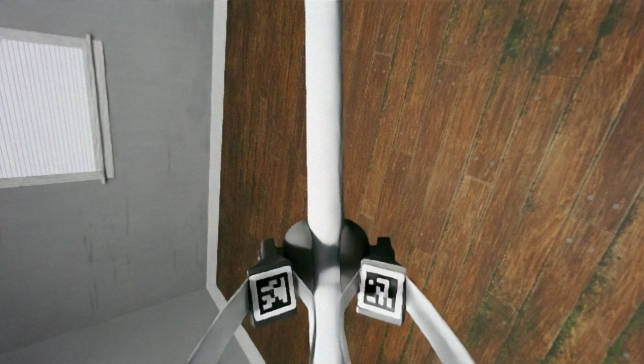

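Scene clock: 287.23 s.
r1.base_odometry: x=+0.441 y=-1.521 heading=+2.264 (m, m, rad; r1's odometry frame)
r1.turned_by_wheels: +0.000 (rad since the last result)
r1.turned_by_imu: +0.002 (rad since the last result)
r1.base_tilt: forward=-0.2 right=+0.0 (deg)
r1.lidar_m: 3.16 2.73 2.40 2.24 1.33 1.17 1.17 1.38 2.37 2.37 2.79 3.15
r1.head_depth_mm: 1963 2169 2445 2243 - - - / 2003 2216 2489 2252 1887 - - / 2058 2283 2547 2253 1823 - - / 2101 2328 2601 2274 1807 - - / 2127 2390 2709 2263 1781 1425 1204 / 2203 2450 2738 2255 1779 1389 1241 / 2223 2528 2811 2266 1794 1431 1241
r1.base_status: done
r1.joint_positions: lift_m=+0.950 arm_m=+0.000 wrist_yaw_rad=+0.001 wrist_pitch_rad=-0.657 wrist_roll_rad=+1.578 gripper_m=-0.027 head_pan_rad=-1.563 head_tilt_rad=-0.593
r1.joint_status: not commanded
r1.motor_effort: left_wheel=-2(9) right_wheel=+2(3) lift_m=+43(42) arm_m=-5(5) wrist_yaw_rad=+0(0) wrist_pitch_rad=+25(25) wrist_roll_rad=-4(4) gripper_m=-25(25) head_pan_rad=-3(2) head_tilt_rad=-4(4) (%)
r1.hand_pose: x=-0.0213 y=-0.3333 z=+0.9124 quat_wxyz=(-0.003, -0.001, -0.946, -0.323) (m; r1's base frame)
r1.wrist_depth_mm: - - - - - 880 752 / - - - - - 929 750 / - - - - - 913 775 / - - - - - 919 776 / - - - 155 - 944 763 / - - - 153 - 968 797 / - - - - - 976 804
r2.base_odometry: x=-0.675 y=-0.728 heading=-2.983 (m, m, rad; r2's odometry frame)
r2.turned_by_wheels: +0.000 (rad since the last result)
r2.turned_by_imu: -0.002 (rad since the last result)
r2.base_tilt: forward=+0.9 right=-2.1 (deg)
r2.lidar_m: 0.83 0.87 1.19 2.07 2.15 2.94 3.44 3.59 2.76 2.66 1.18 0.87
r2.head_depth_mm: 2400 2362 2006 - - - 1132 / 2524 2358 1958 1678 - 1251 1132 / 2552 2402 1927 1664 1401 1270 1137 / 2649 2376 1943 1667 1429 1264 1157 / 2145 2224 1953 1657 1440 1267 1135 / 1667 1858 1890 1650 1435 1263 1141 / 1397 1507 1629 1611 1430 1267 1139
r2.base_status: not commanded
r2.joint_positions: lift_m=+0.974 arm_m=+0.001 wrist_yaw_rad=+0.001 wrist_pitch_rad=-0.738 wrist_roll_rad=+1.572 gripper_m=+0.100 head_pan_rad=-1.293 head_tilt_rad=-0.889
r2.joint_status: not commanded
r2.motor_effort: left_wheel=-2(2) right_wheel=+1(1) lift_m=+21(21) arm_m=-3(2) wrist_yaw_rad=-1(1) wrist_pitch_rad=+5(5) wrist_roll_rad=-1(1) gripper_m=+0(1) head_pan_rad=-4(3) head_tilt_rad=-7(7) (%)
r2.hand_pose: x=-0.0214 y=-0.3193 z=+0.9226 quat_wxyz=(+0.000, +0.000, -0.932, -0.361) (m; r2's base frame)
r2.wrist_depth_mm: - - - - - 913 759 / - - - - - 935 786 / - - - - - 933 789 / - - - - - 939 792 / - - - - - 946 805 / - - - - - 920 808 / - - - - - - 829
pictures: r1_nav_camera (sideways: a quarter turn counterclockwise sets it upright)
Images, in order (width x height): r1_nav_camera 672x504.

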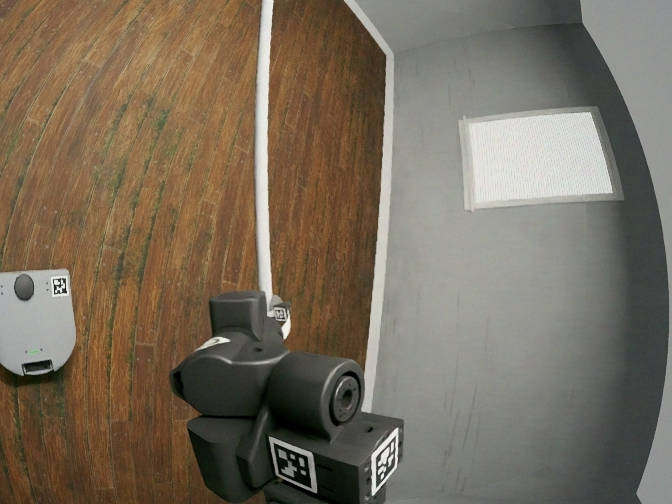

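Request:
execute_actions:
  actions: []
  cameras: ["r1_head_camera","r1_nav_camera"]

Scene clock: 301.33 s.
r1.base_odometry: x=+0.441 y=-1.521 heading=+2.264 (m, m, rad; r1's odometry frame)
r1.turned_by_wheels: +0.000 (rad since the last result)
r1.turned_by_imu: +0.000 (rad since the last result)
r1.base_tilt: forward=+0.0 right=+0.0 (deg)
r1.lidar_m: 3.14 2.73 2.40 2.24 1.34 1.17 1.17 1.38 2.37 2.37 2.80 3.15
r1.head_depth_mm: 1961 2184 2461 2246 - - - / 2012 2216 2485 2260 1882 - - / 2044 2274 2543 2252 1837 - - / 2102 2317 2604 2255 1803 - - / 2162 2399 2692 2275 1787 1425 1200 / 2186 2444 2736 2281 1784 1391 1247 / 2228 2519 2800 2290 1788 1424 1248
r1.base_status: done
r1.joint_positions: lift_m=+0.950 arm_m=+0.000 wrist_yaw_rad=+0.001 wrist_pitch_rad=-0.657 wrist_roll_rad=+1.578 gripper_m=-0.027 head_pan_rad=-1.563 head_tilt_rad=-0.593
r1.joint_status: not commanded
r1.motor_effort: left_wheel=-2(9) right_wheel=+2(3) lift_m=+42(42) arm_m=-5(5) wrist_yaw_rad=+0(0) wrist_pitch_rad=+25(25) wrist_roll_rad=-4(4) gripper_m=-25(25) head_pan_rad=-3(2) head_tilt_rad=-3(4) (%)
r1.hand_pose: x=-0.0213 y=-0.3333 z=+0.9124 quat_wxyz=(-0.003, -0.001, -0.946, -0.323) (m; r1's base frame)
r1.wrist_depth_mm: - - - - - 878 745 / - - - - - 905 754 / - - - - - 913 751 / - - - - - 939 784 / - - - 155 - 952 782 / - - - 153 - 956 801 / - - - - - 987 803
r2.base_odometry: x=-0.675 y=-0.728 heading=-2.983 (m, m, rad; r2's odometry frame)
r2.turned_by_wheels: +0.000 (rad since the last result)
r2.turned_by_imu: -0.001 (rad since the last result)
r2.base_tilt: forward=+0.8 right=-2.1 (deg)
r2.lidar_m: 0.83 0.86 1.19 2.06 2.15 2.93 3.45 3.58 2.76 2.66 1.18 0.86
r2.head_depth_mm: 2410 2384 2011 - - - 1135 / 2496 2367 1943 1704 - 1255 1140 / 2560 2383 1946 1646 1399 1265 1133 / 2608 2360 1944 1669 1431 1267 1152 / 2101 2248 1939 1662 1444 1278 1130 / 1663 1847 1883 1643 1427 1262 1138 / 1405 1507 1645 1612 1425 1260 1129
r2.base_status: not commanded
r2.joint_positions: lift_m=+0.974 arm_m=+0.001 wrist_yaw_rad=+0.001 wrist_pitch_rad=-0.738 wrist_roll_rad=+1.572 gripper_m=+0.100 head_pan_rad=-1.293 head_tilt_rad=-0.889
r2.joint_status: not commanded
r2.motor_effort: left_wheel=-2(2) right_wheel=+1(1) lift_m=+21(21) arm_m=-3(2) wrist_yaw_rad=+0(1) wrist_pitch_rad=+5(5) wrist_roll_rad=+0(1) gripper_m=+0(1) head_pan_rad=-4(3) head_tilt_rad=-7(7) (%)
r2.hand_pose: x=-0.0214 y=-0.3193 z=+0.9226 quat_wxyz=(+0.000, +0.000, -0.932, -0.361) (m; r2's base frame)
r2.wrist_depth_mm: - - - - - 929 774 / - - - - - 922 781 / - - - - - 933 778 / - - - - - 958 785 / - - - - - 943 808 / - - - - - 931 800 / - - - - - - 821
pictures: r1_head_camera (sideways: a quarter turn clockwise sets it upright), r1_nav_camera (sideways: a quarter turn counterclockwise sets it upright)
Images, in order (width x height): r1_head_camera 896x504, r1_nav_camera 672x504.

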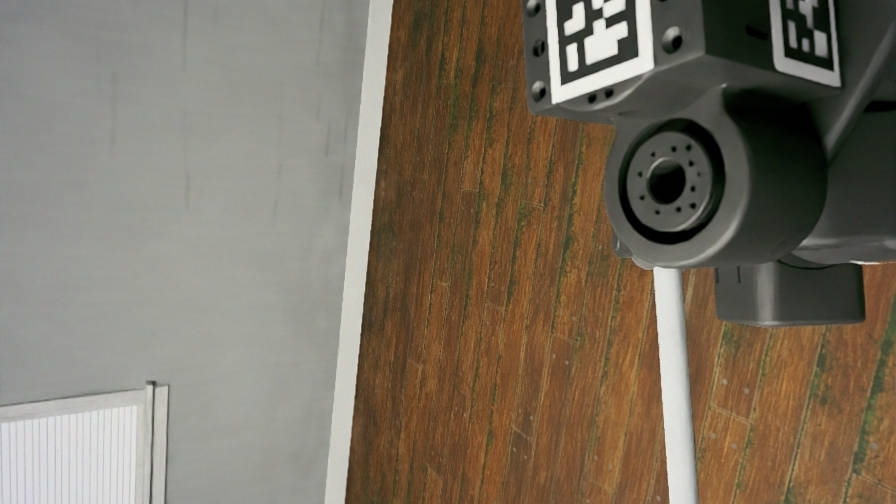

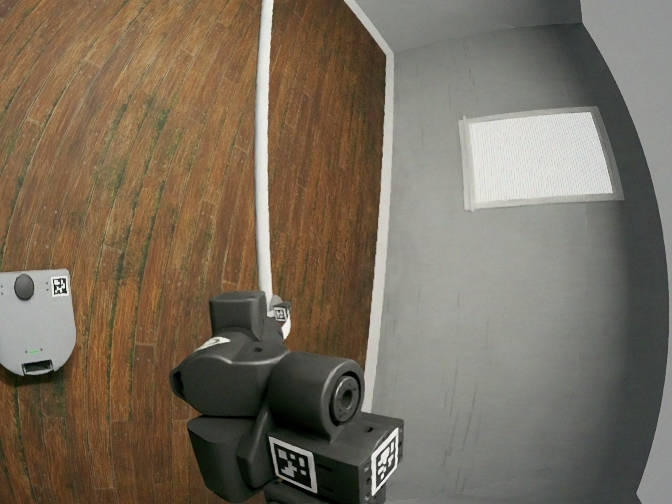

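Request:
execute_actions:
  actions:
    - {"r1":{"base":{"translate_m":-0.2}}}
  cameras: []

Request:
execute_actions:
  actions:
    - {"r1":{"base":{"rotate_rad":-1.9}}}
  cameras: ["r1_head_camera","r1_nav_camera"]

Scene clock: 306.70 s.
r1.base_odometry: x=+0.569 y=-1.674 heading=+2.264 (m, m, rad; r1's odometry frame)
r1.turned_by_wheels: +0.000 (rad since the last result)
r1.turned_by_imu: +0.001 (rad since the last result)
r1.base_tilt: forward=-0.1 right=+0.1 (deg)
r1.lidar_m: 3.32 2.79 2.46 1.88 1.12 0.98 0.98 1.16 2.08 2.32 2.73 3.35
r1.head_depth_mm: 1928 2123 2372 2260 - - - / 1964 2165 2427 2278 1892 - - / 2002 2225 2507 2265 1824 - - / 2044 2276 2548 2269 1802 - - / 2095 2360 2601 2254 1785 1430 1204 / 2143 2388 2697 2269 1785 1391 1241 / 2193 2467 2744 2293 1779 1426 1246
r1.base_status: done
r1.joint_positions: lift_m=+0.950 arm_m=+0.000 wrist_yaw_rad=+0.001 wrist_pitch_rad=-0.657 wrist_roll_rad=+1.578 gripper_m=-0.027 head_pan_rad=-1.563 head_tilt_rad=-0.593
r1.joint_status: not commanded
r1.motor_effort: left_wheel=-2(9) right_wheel=+2(3) lift_m=+43(42) arm_m=-5(5) wrist_yaw_rad=+0(0) wrist_pitch_rad=+25(25) wrist_roll_rad=-4(4) gripper_m=-25(25) head_pan_rad=-2(2) head_tilt_rad=-5(5) (%)
r1.hand_pose: x=-0.0213 y=-0.3333 z=+0.9124 quat_wxyz=(-0.003, -0.001, -0.946, -0.323) (m; r1's base frame)
r1.wrist_depth_mm: - - - - - 899 745 / - - - - - 901 763 / - - - - - 943 766 / - - - - - 932 773 / - - - 154 - 950 783 / - - - 152 - 980 783 / - - - - - 984 819
r2.base_odometry: x=-0.675 y=-0.728 heading=-2.983 (m, m, rad; r2's odometry frame)
r2.turned_by_wheels: +0.000 (rad since the last result)
r2.turned_by_imu: -0.001 (rad since the last result)
r2.base_tilt: forward=+0.9 right=-2.1 (deg)
r2.lidar_m: 0.83 0.87 1.19 2.07 2.14 2.95 3.45 3.59 2.77 2.66 1.18 0.86
r2.head_depth_mm: 2432 2374 2000 - - - 1134 / 2486 2380 1971 1695 - 1245 1143 / 2564 2396 1962 1642 1388 1258 1137 / 2638 2379 1911 1664 1436 1270 1150 / 2124 2232 1942 1652 1431 1267 1132 / 1676 1837 1892 1650 1439 1270 1135 / 1399 1502 1628 1622 1443 1263 1138
r2.base_status: not commanded
r2.joint_positions: lift_m=+0.974 arm_m=+0.001 wrist_yaw_rad=+0.001 wrist_pitch_rad=-0.738 wrist_roll_rad=+1.572 gripper_m=+0.100 head_pan_rad=-1.293 head_tilt_rad=-0.889
r2.joint_status: not commanded
r2.motor_effort: left_wheel=-3(1) right_wheel=+1(1) lift_m=+20(21) arm_m=-2(2) wrist_yaw_rad=-1(1) wrist_pitch_rad=+5(5) wrist_roll_rad=-1(1) gripper_m=+0(1) head_pan_rad=-4(4) head_tilt_rad=-7(7) (%)
r2.hand_pose: x=-0.0214 y=-0.3193 z=+0.9226 quat_wxyz=(+0.000, +0.000, -0.932, -0.361) (m; r2's base frame)
r2.wrist_depth_mm: - - - - - 904 769 / - - - - - 919 778 / - - - - - 943 791 / - - - - - 945 791 / - - - - - 962 798 / - - - - - 936 816 / - - - - - - 823
pictures: none
No camera images: the call's "cameras" was empty. Leave "cameras" out to get every camera's image.

Scene clock: 310.63 s.
r1.base_odometry: x=+0.569 y=-1.674 heading=+0.364 (m, m, rad; r1's odometry frame)
r1.turned_by_wheels: -1.900 (rad since the last result)
r1.turned_by_imu: -1.852 (rad since the last result)
r1.base_tilt: forward=-0.1 right=+0.0 (deg)
r1.lidar_m: 2.31 2.39 3.22 3.34 3.45 2.56 2.46 1.42 1.02 0.98 1.01 1.37
r1.head_depth_mm: 841 932 1049 1202 - - - / 820 912 1026 1129 1315 - - / 823 912 1035 1175 1335 - - / 822 907 1021 1154 1327 - - / 812 894 1006 1143 1328 1424 1200 / 797 874 982 1092 1307 1393 1239 / 793 882 987 1118 1288 1414 1241
r1.base_status: done
r1.joint_positions: lift_m=+0.950 arm_m=+0.000 wrist_yaw_rad=-0.001 wrist_pitch_rad=-0.657 wrist_roll_rad=+1.578 gripper_m=-0.027 head_pan_rad=-1.563 head_tilt_rad=-0.593
r1.joint_status: not commanded
r1.motor_effort: left_wheel=+3(10) right_wheel=-2(6) lift_m=+43(42) arm_m=-5(5) wrist_yaw_rad=+1(1) wrist_pitch_rad=+25(25) wrist_roll_rad=-4(4) gripper_m=-26(26) head_pan_rad=-2(2) head_tilt_rad=-4(3) (%)
r1.hand_pose: x=-0.0216 y=-0.3333 z=+0.9124 quat_wxyz=(-0.003, -0.002, -0.946, -0.323) (m; r1's base frame)
r1.wrist_depth_mm: 569 650 729 499 - 883 746 / 582 653 759 861 - 901 758 / 581 667 811 905 - 912 758 / 584 661 802 890 - 918 786 / 589 667 765 155 - 965 778 / 572 694 803 153 - - 801 / 604 689 860 976 - 976 803
r2.base_odometry: x=-0.675 y=-0.728 heading=-2.983 (m, m, rad; r2's odometry frame)
r2.turned_by_wheels: +0.000 (rad since the last result)
r2.turned_by_imu: -0.001 (rad since the last result)
r2.base_tilt: forward=+0.9 right=-2.1 (deg)
r2.lidar_m: 0.83 0.87 1.19 2.07 2.15 2.95 3.45 3.57 2.76 2.66 1.18 0.87
r2.head_depth_mm: 2426 2387 2006 - - - 1132 / 2478 2367 1973 1691 - 1261 1138 / 2549 2368 1948 1661 1400 1263 1140 / 2614 2352 1929 1649 1433 1263 1154 / 2106 2243 1954 1650 1427 1274 1136 / 1664 1825 1912 1638 1434 1267 1136 / 1407 1513 1634 1611 1442 1271 1134
r2.base_status: not commanded
r2.joint_positions: lift_m=+0.974 arm_m=+0.001 wrist_yaw_rad=+0.001 wrist_pitch_rad=-0.738 wrist_roll_rad=+1.572 gripper_m=+0.100 head_pan_rad=-1.293 head_tilt_rad=-0.889
r2.joint_status: not commanded
r2.motor_effort: left_wheel=-2(3) right_wheel=+1(1) lift_m=+20(21) arm_m=-2(2) wrist_yaw_rad=-1(1) wrist_pitch_rad=+5(5) wrist_roll_rad=-1(1) gripper_m=+0(0) head_pan_rad=-4(4) head_tilt_rad=-7(7) (%)
r2.hand_pose: x=-0.0214 y=-0.3193 z=+0.9226 quat_wxyz=(+0.000, +0.000, -0.932, -0.361) (m; r2's base frame)
r2.wrist_depth_mm: - - - - - 909 768 / - - - - - 933 772 / - - - - - 928 786 / - - - - - 945 795 / - - - - - 963 806 / - - - - - 922 828 / - - - - - - 820
pictures: r1_head_camera (sideways: a quarter turn clockwise sets it upright), r1_nav_camera (sideways: a quarter turn counterclockwise sets it upright)
Images, in order (width x height): r1_head_camera 896x504, r1_nav_camera 672x504.

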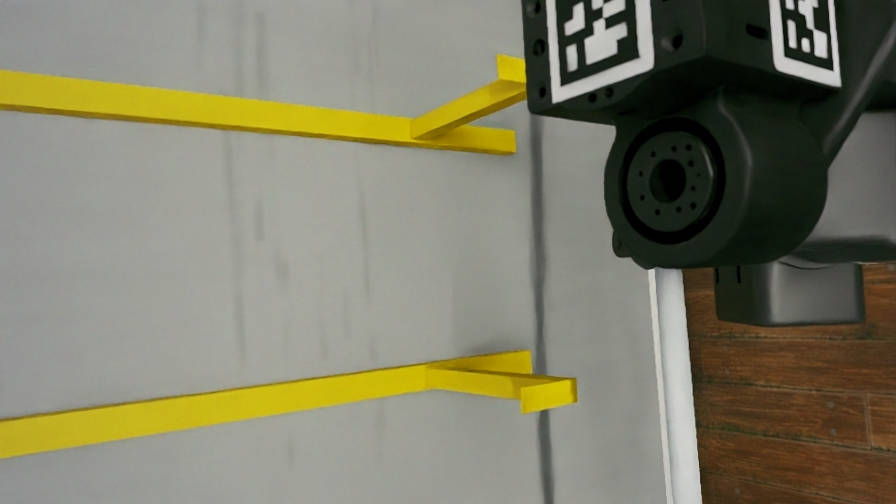

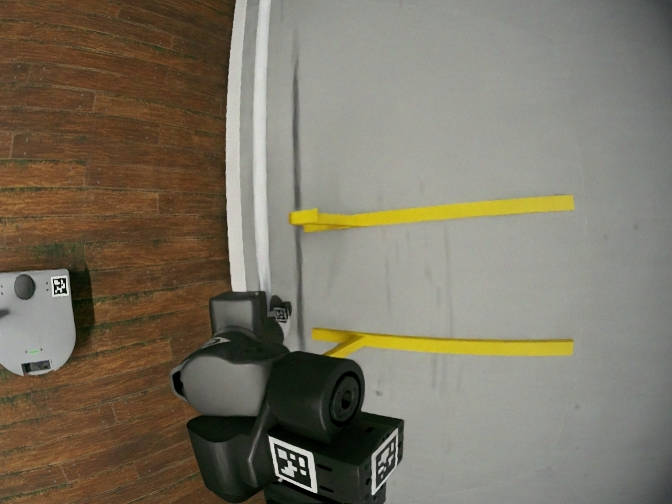

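Request:
execute_actions:
  actions:
    - {"r1":{"base":{"translate_m":-0.04},"joints":{"lift_m":0.77,"wrist_pitch_rad":0.03,"arm_m":0.42}}}
  cameras: ["r1_head_camera","r1_wrist_camera"]

Scene clock: 317.80 s.
r1.base_odometry: x=+0.531 y=-1.689 heading=+0.364 (m, m, rad; r1's odometry frame)
r1.turned_by_wheels: +0.000 (rad since the last result)
r1.turned_by_imu: +0.001 (rad since the last result)
r1.base_tilt: forward=-0.1 right=+0.1 (deg)
r1.lidar_m: 2.36 2.44 3.28 3.33 3.47 2.52 2.41 1.42 1.02 0.98 1.01 1.36
r1.head_depth_mm: 838 932 1041 1205 1407 1483 - / 820 912 1025 1167 - 1414 1222 / 823 909 1007 - 1368 1450 1236 / 817 908 1001 - 1350 1466 1240 / 809 899 1003 1141 1327 1464 1239 / 803 885 985 1090 1320 1438 1244 / 782 869 989 1118 1291 1434 1239
r1.base_status: done
r1.joint_positions: lift_m=+0.770 arm_m=+0.420 wrist_yaw_rad=-0.001 wrist_pitch_rad=-0.061 wrist_roll_rad=+1.577 gripper_m=-0.027 head_pan_rad=-1.563 head_tilt_rad=-0.593
r1.joint_status: wrist_pitch_rad off_target (ended at -0.061, target +0.030); the others done
r1.on_its_own: wrist_pitch_rad is at rest, and its effort (+39) is outside its rest range (-20 to +32)
r1.motor_effort: left_wheel=+3(5) right_wheel=-2(6) lift_m=+30(37) arm_m=+3(6) wrist_yaw_rad=+0(1) wrist_pitch_rad=+39(42) wrist_roll_rad=-4(4) gripper_m=-27(26) head_pan_rad=-2(2) head_tilt_rad=-4(4) (%)
r1.hand_pose: x=-0.0216 y=-0.8189 z=+0.8688 quat_wxyz=(-0.003, -0.001, -1.000, -0.031) (m; r1's base frame)
r1.wrist_depth_mm: 284 291 295 277 311 318 331 / 289 296 303 303 320 331 338 / 293 300 309 313 326 335 341 / 298 304 315 318 334 341 352 / 305 311 320 239 340 350 360 / 312 319 325 152 348 357 366 / 318 324 333 338 355 362 373
r2.base_odometry: x=-0.675 y=-0.728 heading=-2.983 (m, m, rad; r2's odometry frame)
r2.turned_by_wheels: +0.000 (rad since the last result)
r2.turned_by_imu: -0.002 (rad since the last result)
r2.base_tilt: forward=+0.8 right=-2.1 (deg)
r2.lidar_m: 0.83 0.86 1.19 2.06 2.15 2.95 3.45 3.59 2.76 2.66 1.18 0.86
r2.head_depth_mm: 2437 2384 1998 - - - 1133 / 2481 2365 1945 1692 - 1244 1132 / 2586 2384 1948 1672 1397 1272 1135 / 2630 2373 1935 1655 1432 1273 1155 / 2136 2226 1950 1655 1424 1264 1132 / 1670 1843 1888 1652 1442 1267 1130 / 1413 1494 1625 1616 1438 1265 1134
r2.base_status: not commanded
r2.joint_positions: lift_m=+0.974 arm_m=+0.001 wrist_yaw_rad=+0.001 wrist_pitch_rad=-0.738 wrist_roll_rad=+1.572 gripper_m=+0.100 head_pan_rad=-1.293 head_tilt_rad=-0.889
r2.joint_status: not commanded
r2.motor_effort: left_wheel=-2(2) right_wheel=+1(1) lift_m=+21(21) arm_m=-3(3) wrist_yaw_rad=-1(1) wrist_pitch_rad=+5(5) wrist_roll_rad=-1(1) gripper_m=+0(0) head_pan_rad=-4(4) head_tilt_rad=-7(7) (%)
r2.hand_pose: x=-0.0214 y=-0.3193 z=+0.9226 quat_wxyz=(+0.000, +0.000, -0.932, -0.361) (m; r2's base frame)
r2.wrist_depth_mm: - - - - - 891 762 / - - - - - 926 780 / - - - - - 922 787 / - - - - - 959 785 / - - - - - 950 810 / - - - - - 920 829 / - - - - - - 811
pictures: r1_head_camera (sideways: a quarter turn clockwise sets it upright), r1_wrist_camera
Images, in order (width x height): r1_head_camera 896x504, r1_wrist_camera 644x364.

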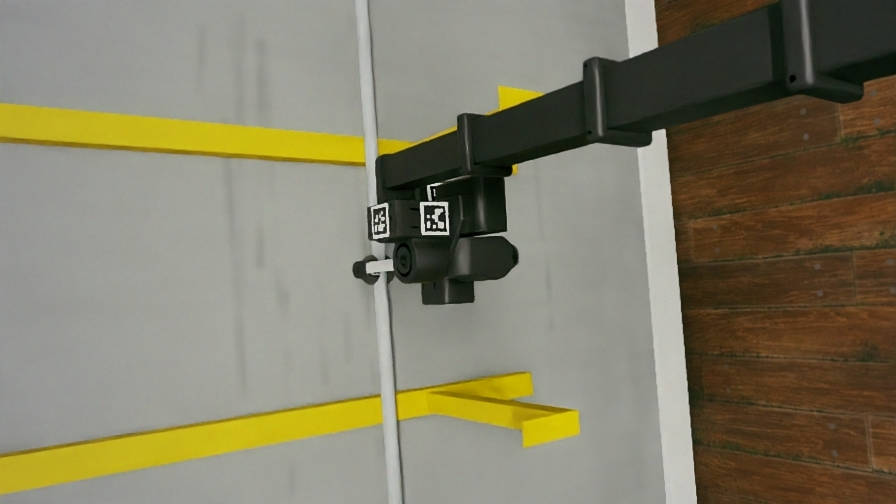

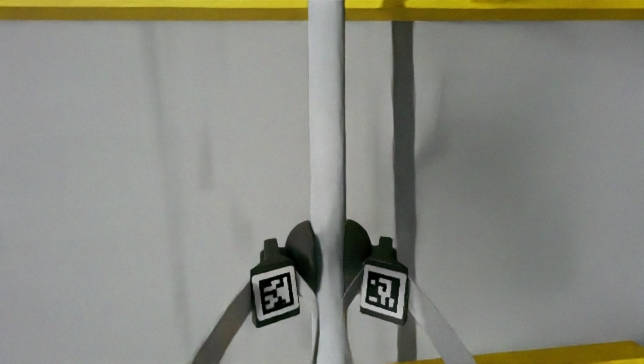

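Request:
execute_actions:
  actions:
    - {"r1":{"joints":{"lift_m":0.67}}}
  cameras: ["r1_head_camera","r1_wrist_camera"]

Scene clock: 321.17 s.
r1.base_odometry: x=+0.531 y=-1.689 heading=+0.364 (m, m, rad; r1's odometry frame)
r1.turned_by_wheels: +0.000 (rad since the last result)
r1.turned_by_imu: +0.000 (rad since the last result)
r1.base_tilt: forward=+0.0 right=+0.0 (deg)
r1.lidar_m: 2.36 2.43 3.29 3.34 3.43 2.52 2.42 1.42 1.03 0.98 1.01 1.36
r1.head_depth_mm: 839 930 1047 1207 1409 1449 1258 / 822 915 1034 1123 1375 - 1206 / 823 917 1026 1110 1433 1447 1236 / 817 906 1021 1115 1412 1462 1234 / 811 900 1007 1129 1329 1464 1241 / 805 888 981 1072 1317 1438 1241 / 783 869 989 1117 1293 1438 1245
r1.base_status: not commanded
r1.joint_positions: lift_m=+0.670 arm_m=+0.420 wrist_yaw_rad=-0.001 wrist_pitch_rad=-0.061 wrist_roll_rad=+1.577 gripper_m=-0.027 head_pan_rad=-1.563 head_tilt_rad=-0.593
r1.joint_status: all done
r1.on_its_own: wrist_pitch_rad is at rest, and its effort (+39) is outside its rest range (-20 to +32)
r1.motor_effort: left_wheel=+3(3) right_wheel=-2(2) lift_m=+29(29) arm_m=+4(4) wrist_yaw_rad=+1(1) wrist_pitch_rad=+39(39) wrist_roll_rad=-4(4) gripper_m=-27(26) head_pan_rad=-2(2) head_tilt_rad=-4(4) (%)
r1.hand_pose: x=-0.0216 y=-0.8189 z=+0.7689 quat_wxyz=(-0.003, -0.001, -1.000, -0.031) (m; r1's base frame)
r1.wrist_depth_mm: 283 289 295 290 313 319 332 / 290 296 303 309 317 327 334 / 292 302 309 313 325 336 342 / 298 306 313 318 332 340 353 / 309 314 323 239 337 348 357 / 311 318 328 151 347 357 367 / 316 325 337 342 351 363 377
r2.base_odometry: x=-0.675 y=-0.728 heading=-2.983 (m, m, rad; r2's odometry frame)
r2.turned_by_wheels: +0.000 (rad since the last result)
r2.turned_by_imu: -0.001 (rad since the last result)
r2.base_tilt: forward=+0.9 right=-2.3 (deg)
r2.lidar_m: 0.83 0.87 1.18 2.07 2.14 2.95 3.45 3.59 2.76 2.67 1.18 0.87
r2.head_depth_mm: 2423 2383 2024 - - - 1128 / 2517 2344 1964 1694 - 1247 1134 / 2566 2365 1947 1676 1386 1273 1137 / 2606 2368 1950 1649 1443 1264 1159 / 2103 2238 1934 1652 1444 1278 1138 / 1659 1822 1909 1649 1432 1256 1138 / 1400 1514 1634 1613 1439 1265 1133
r2.base_status: not commanded
r2.joint_positions: lift_m=+0.974 arm_m=+0.001 wrist_yaw_rad=+0.001 wrist_pitch_rad=-0.738 wrist_roll_rad=+1.572 gripper_m=+0.100 head_pan_rad=-1.293 head_tilt_rad=-0.889
r2.joint_status: not commanded
r2.motor_effort: left_wheel=-2(1) right_wheel=+1(1) lift_m=+20(21) arm_m=-3(4) wrist_yaw_rad=-1(1) wrist_pitch_rad=+5(5) wrist_roll_rad=-1(1) gripper_m=+1(1) head_pan_rad=-4(4) head_tilt_rad=-7(7) (%)
r2.hand_pose: x=-0.0214 y=-0.3193 z=+0.9226 quat_wxyz=(+0.000, +0.000, -0.932, -0.361) (m; r2's base frame)
r2.wrist_depth_mm: - - - - - 929 762 / - - - - - 910 790 / - - - - - 936 801 / - - - - - 954 794 / - - - - - 954 802 / - - - - - 936 799 / - - - - - - 821
pictures: r1_head_camera (sideways: a quarter turn clockwise sets it upright), r1_wrist_camera
Images, in order (width x height): r1_head_camera 896x504, r1_wrist_camera 644x364.

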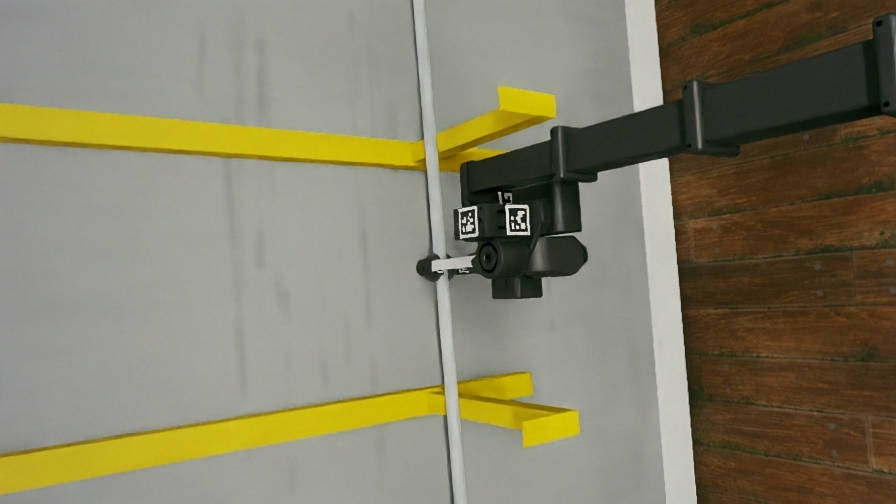

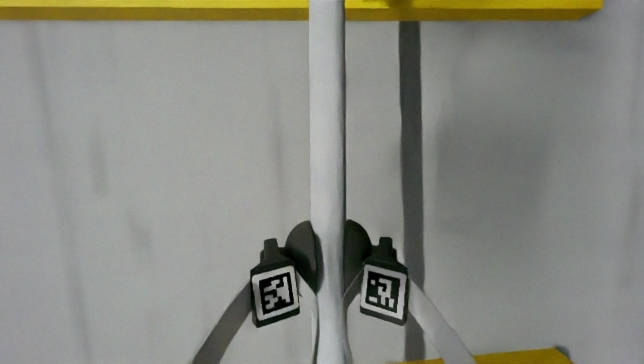

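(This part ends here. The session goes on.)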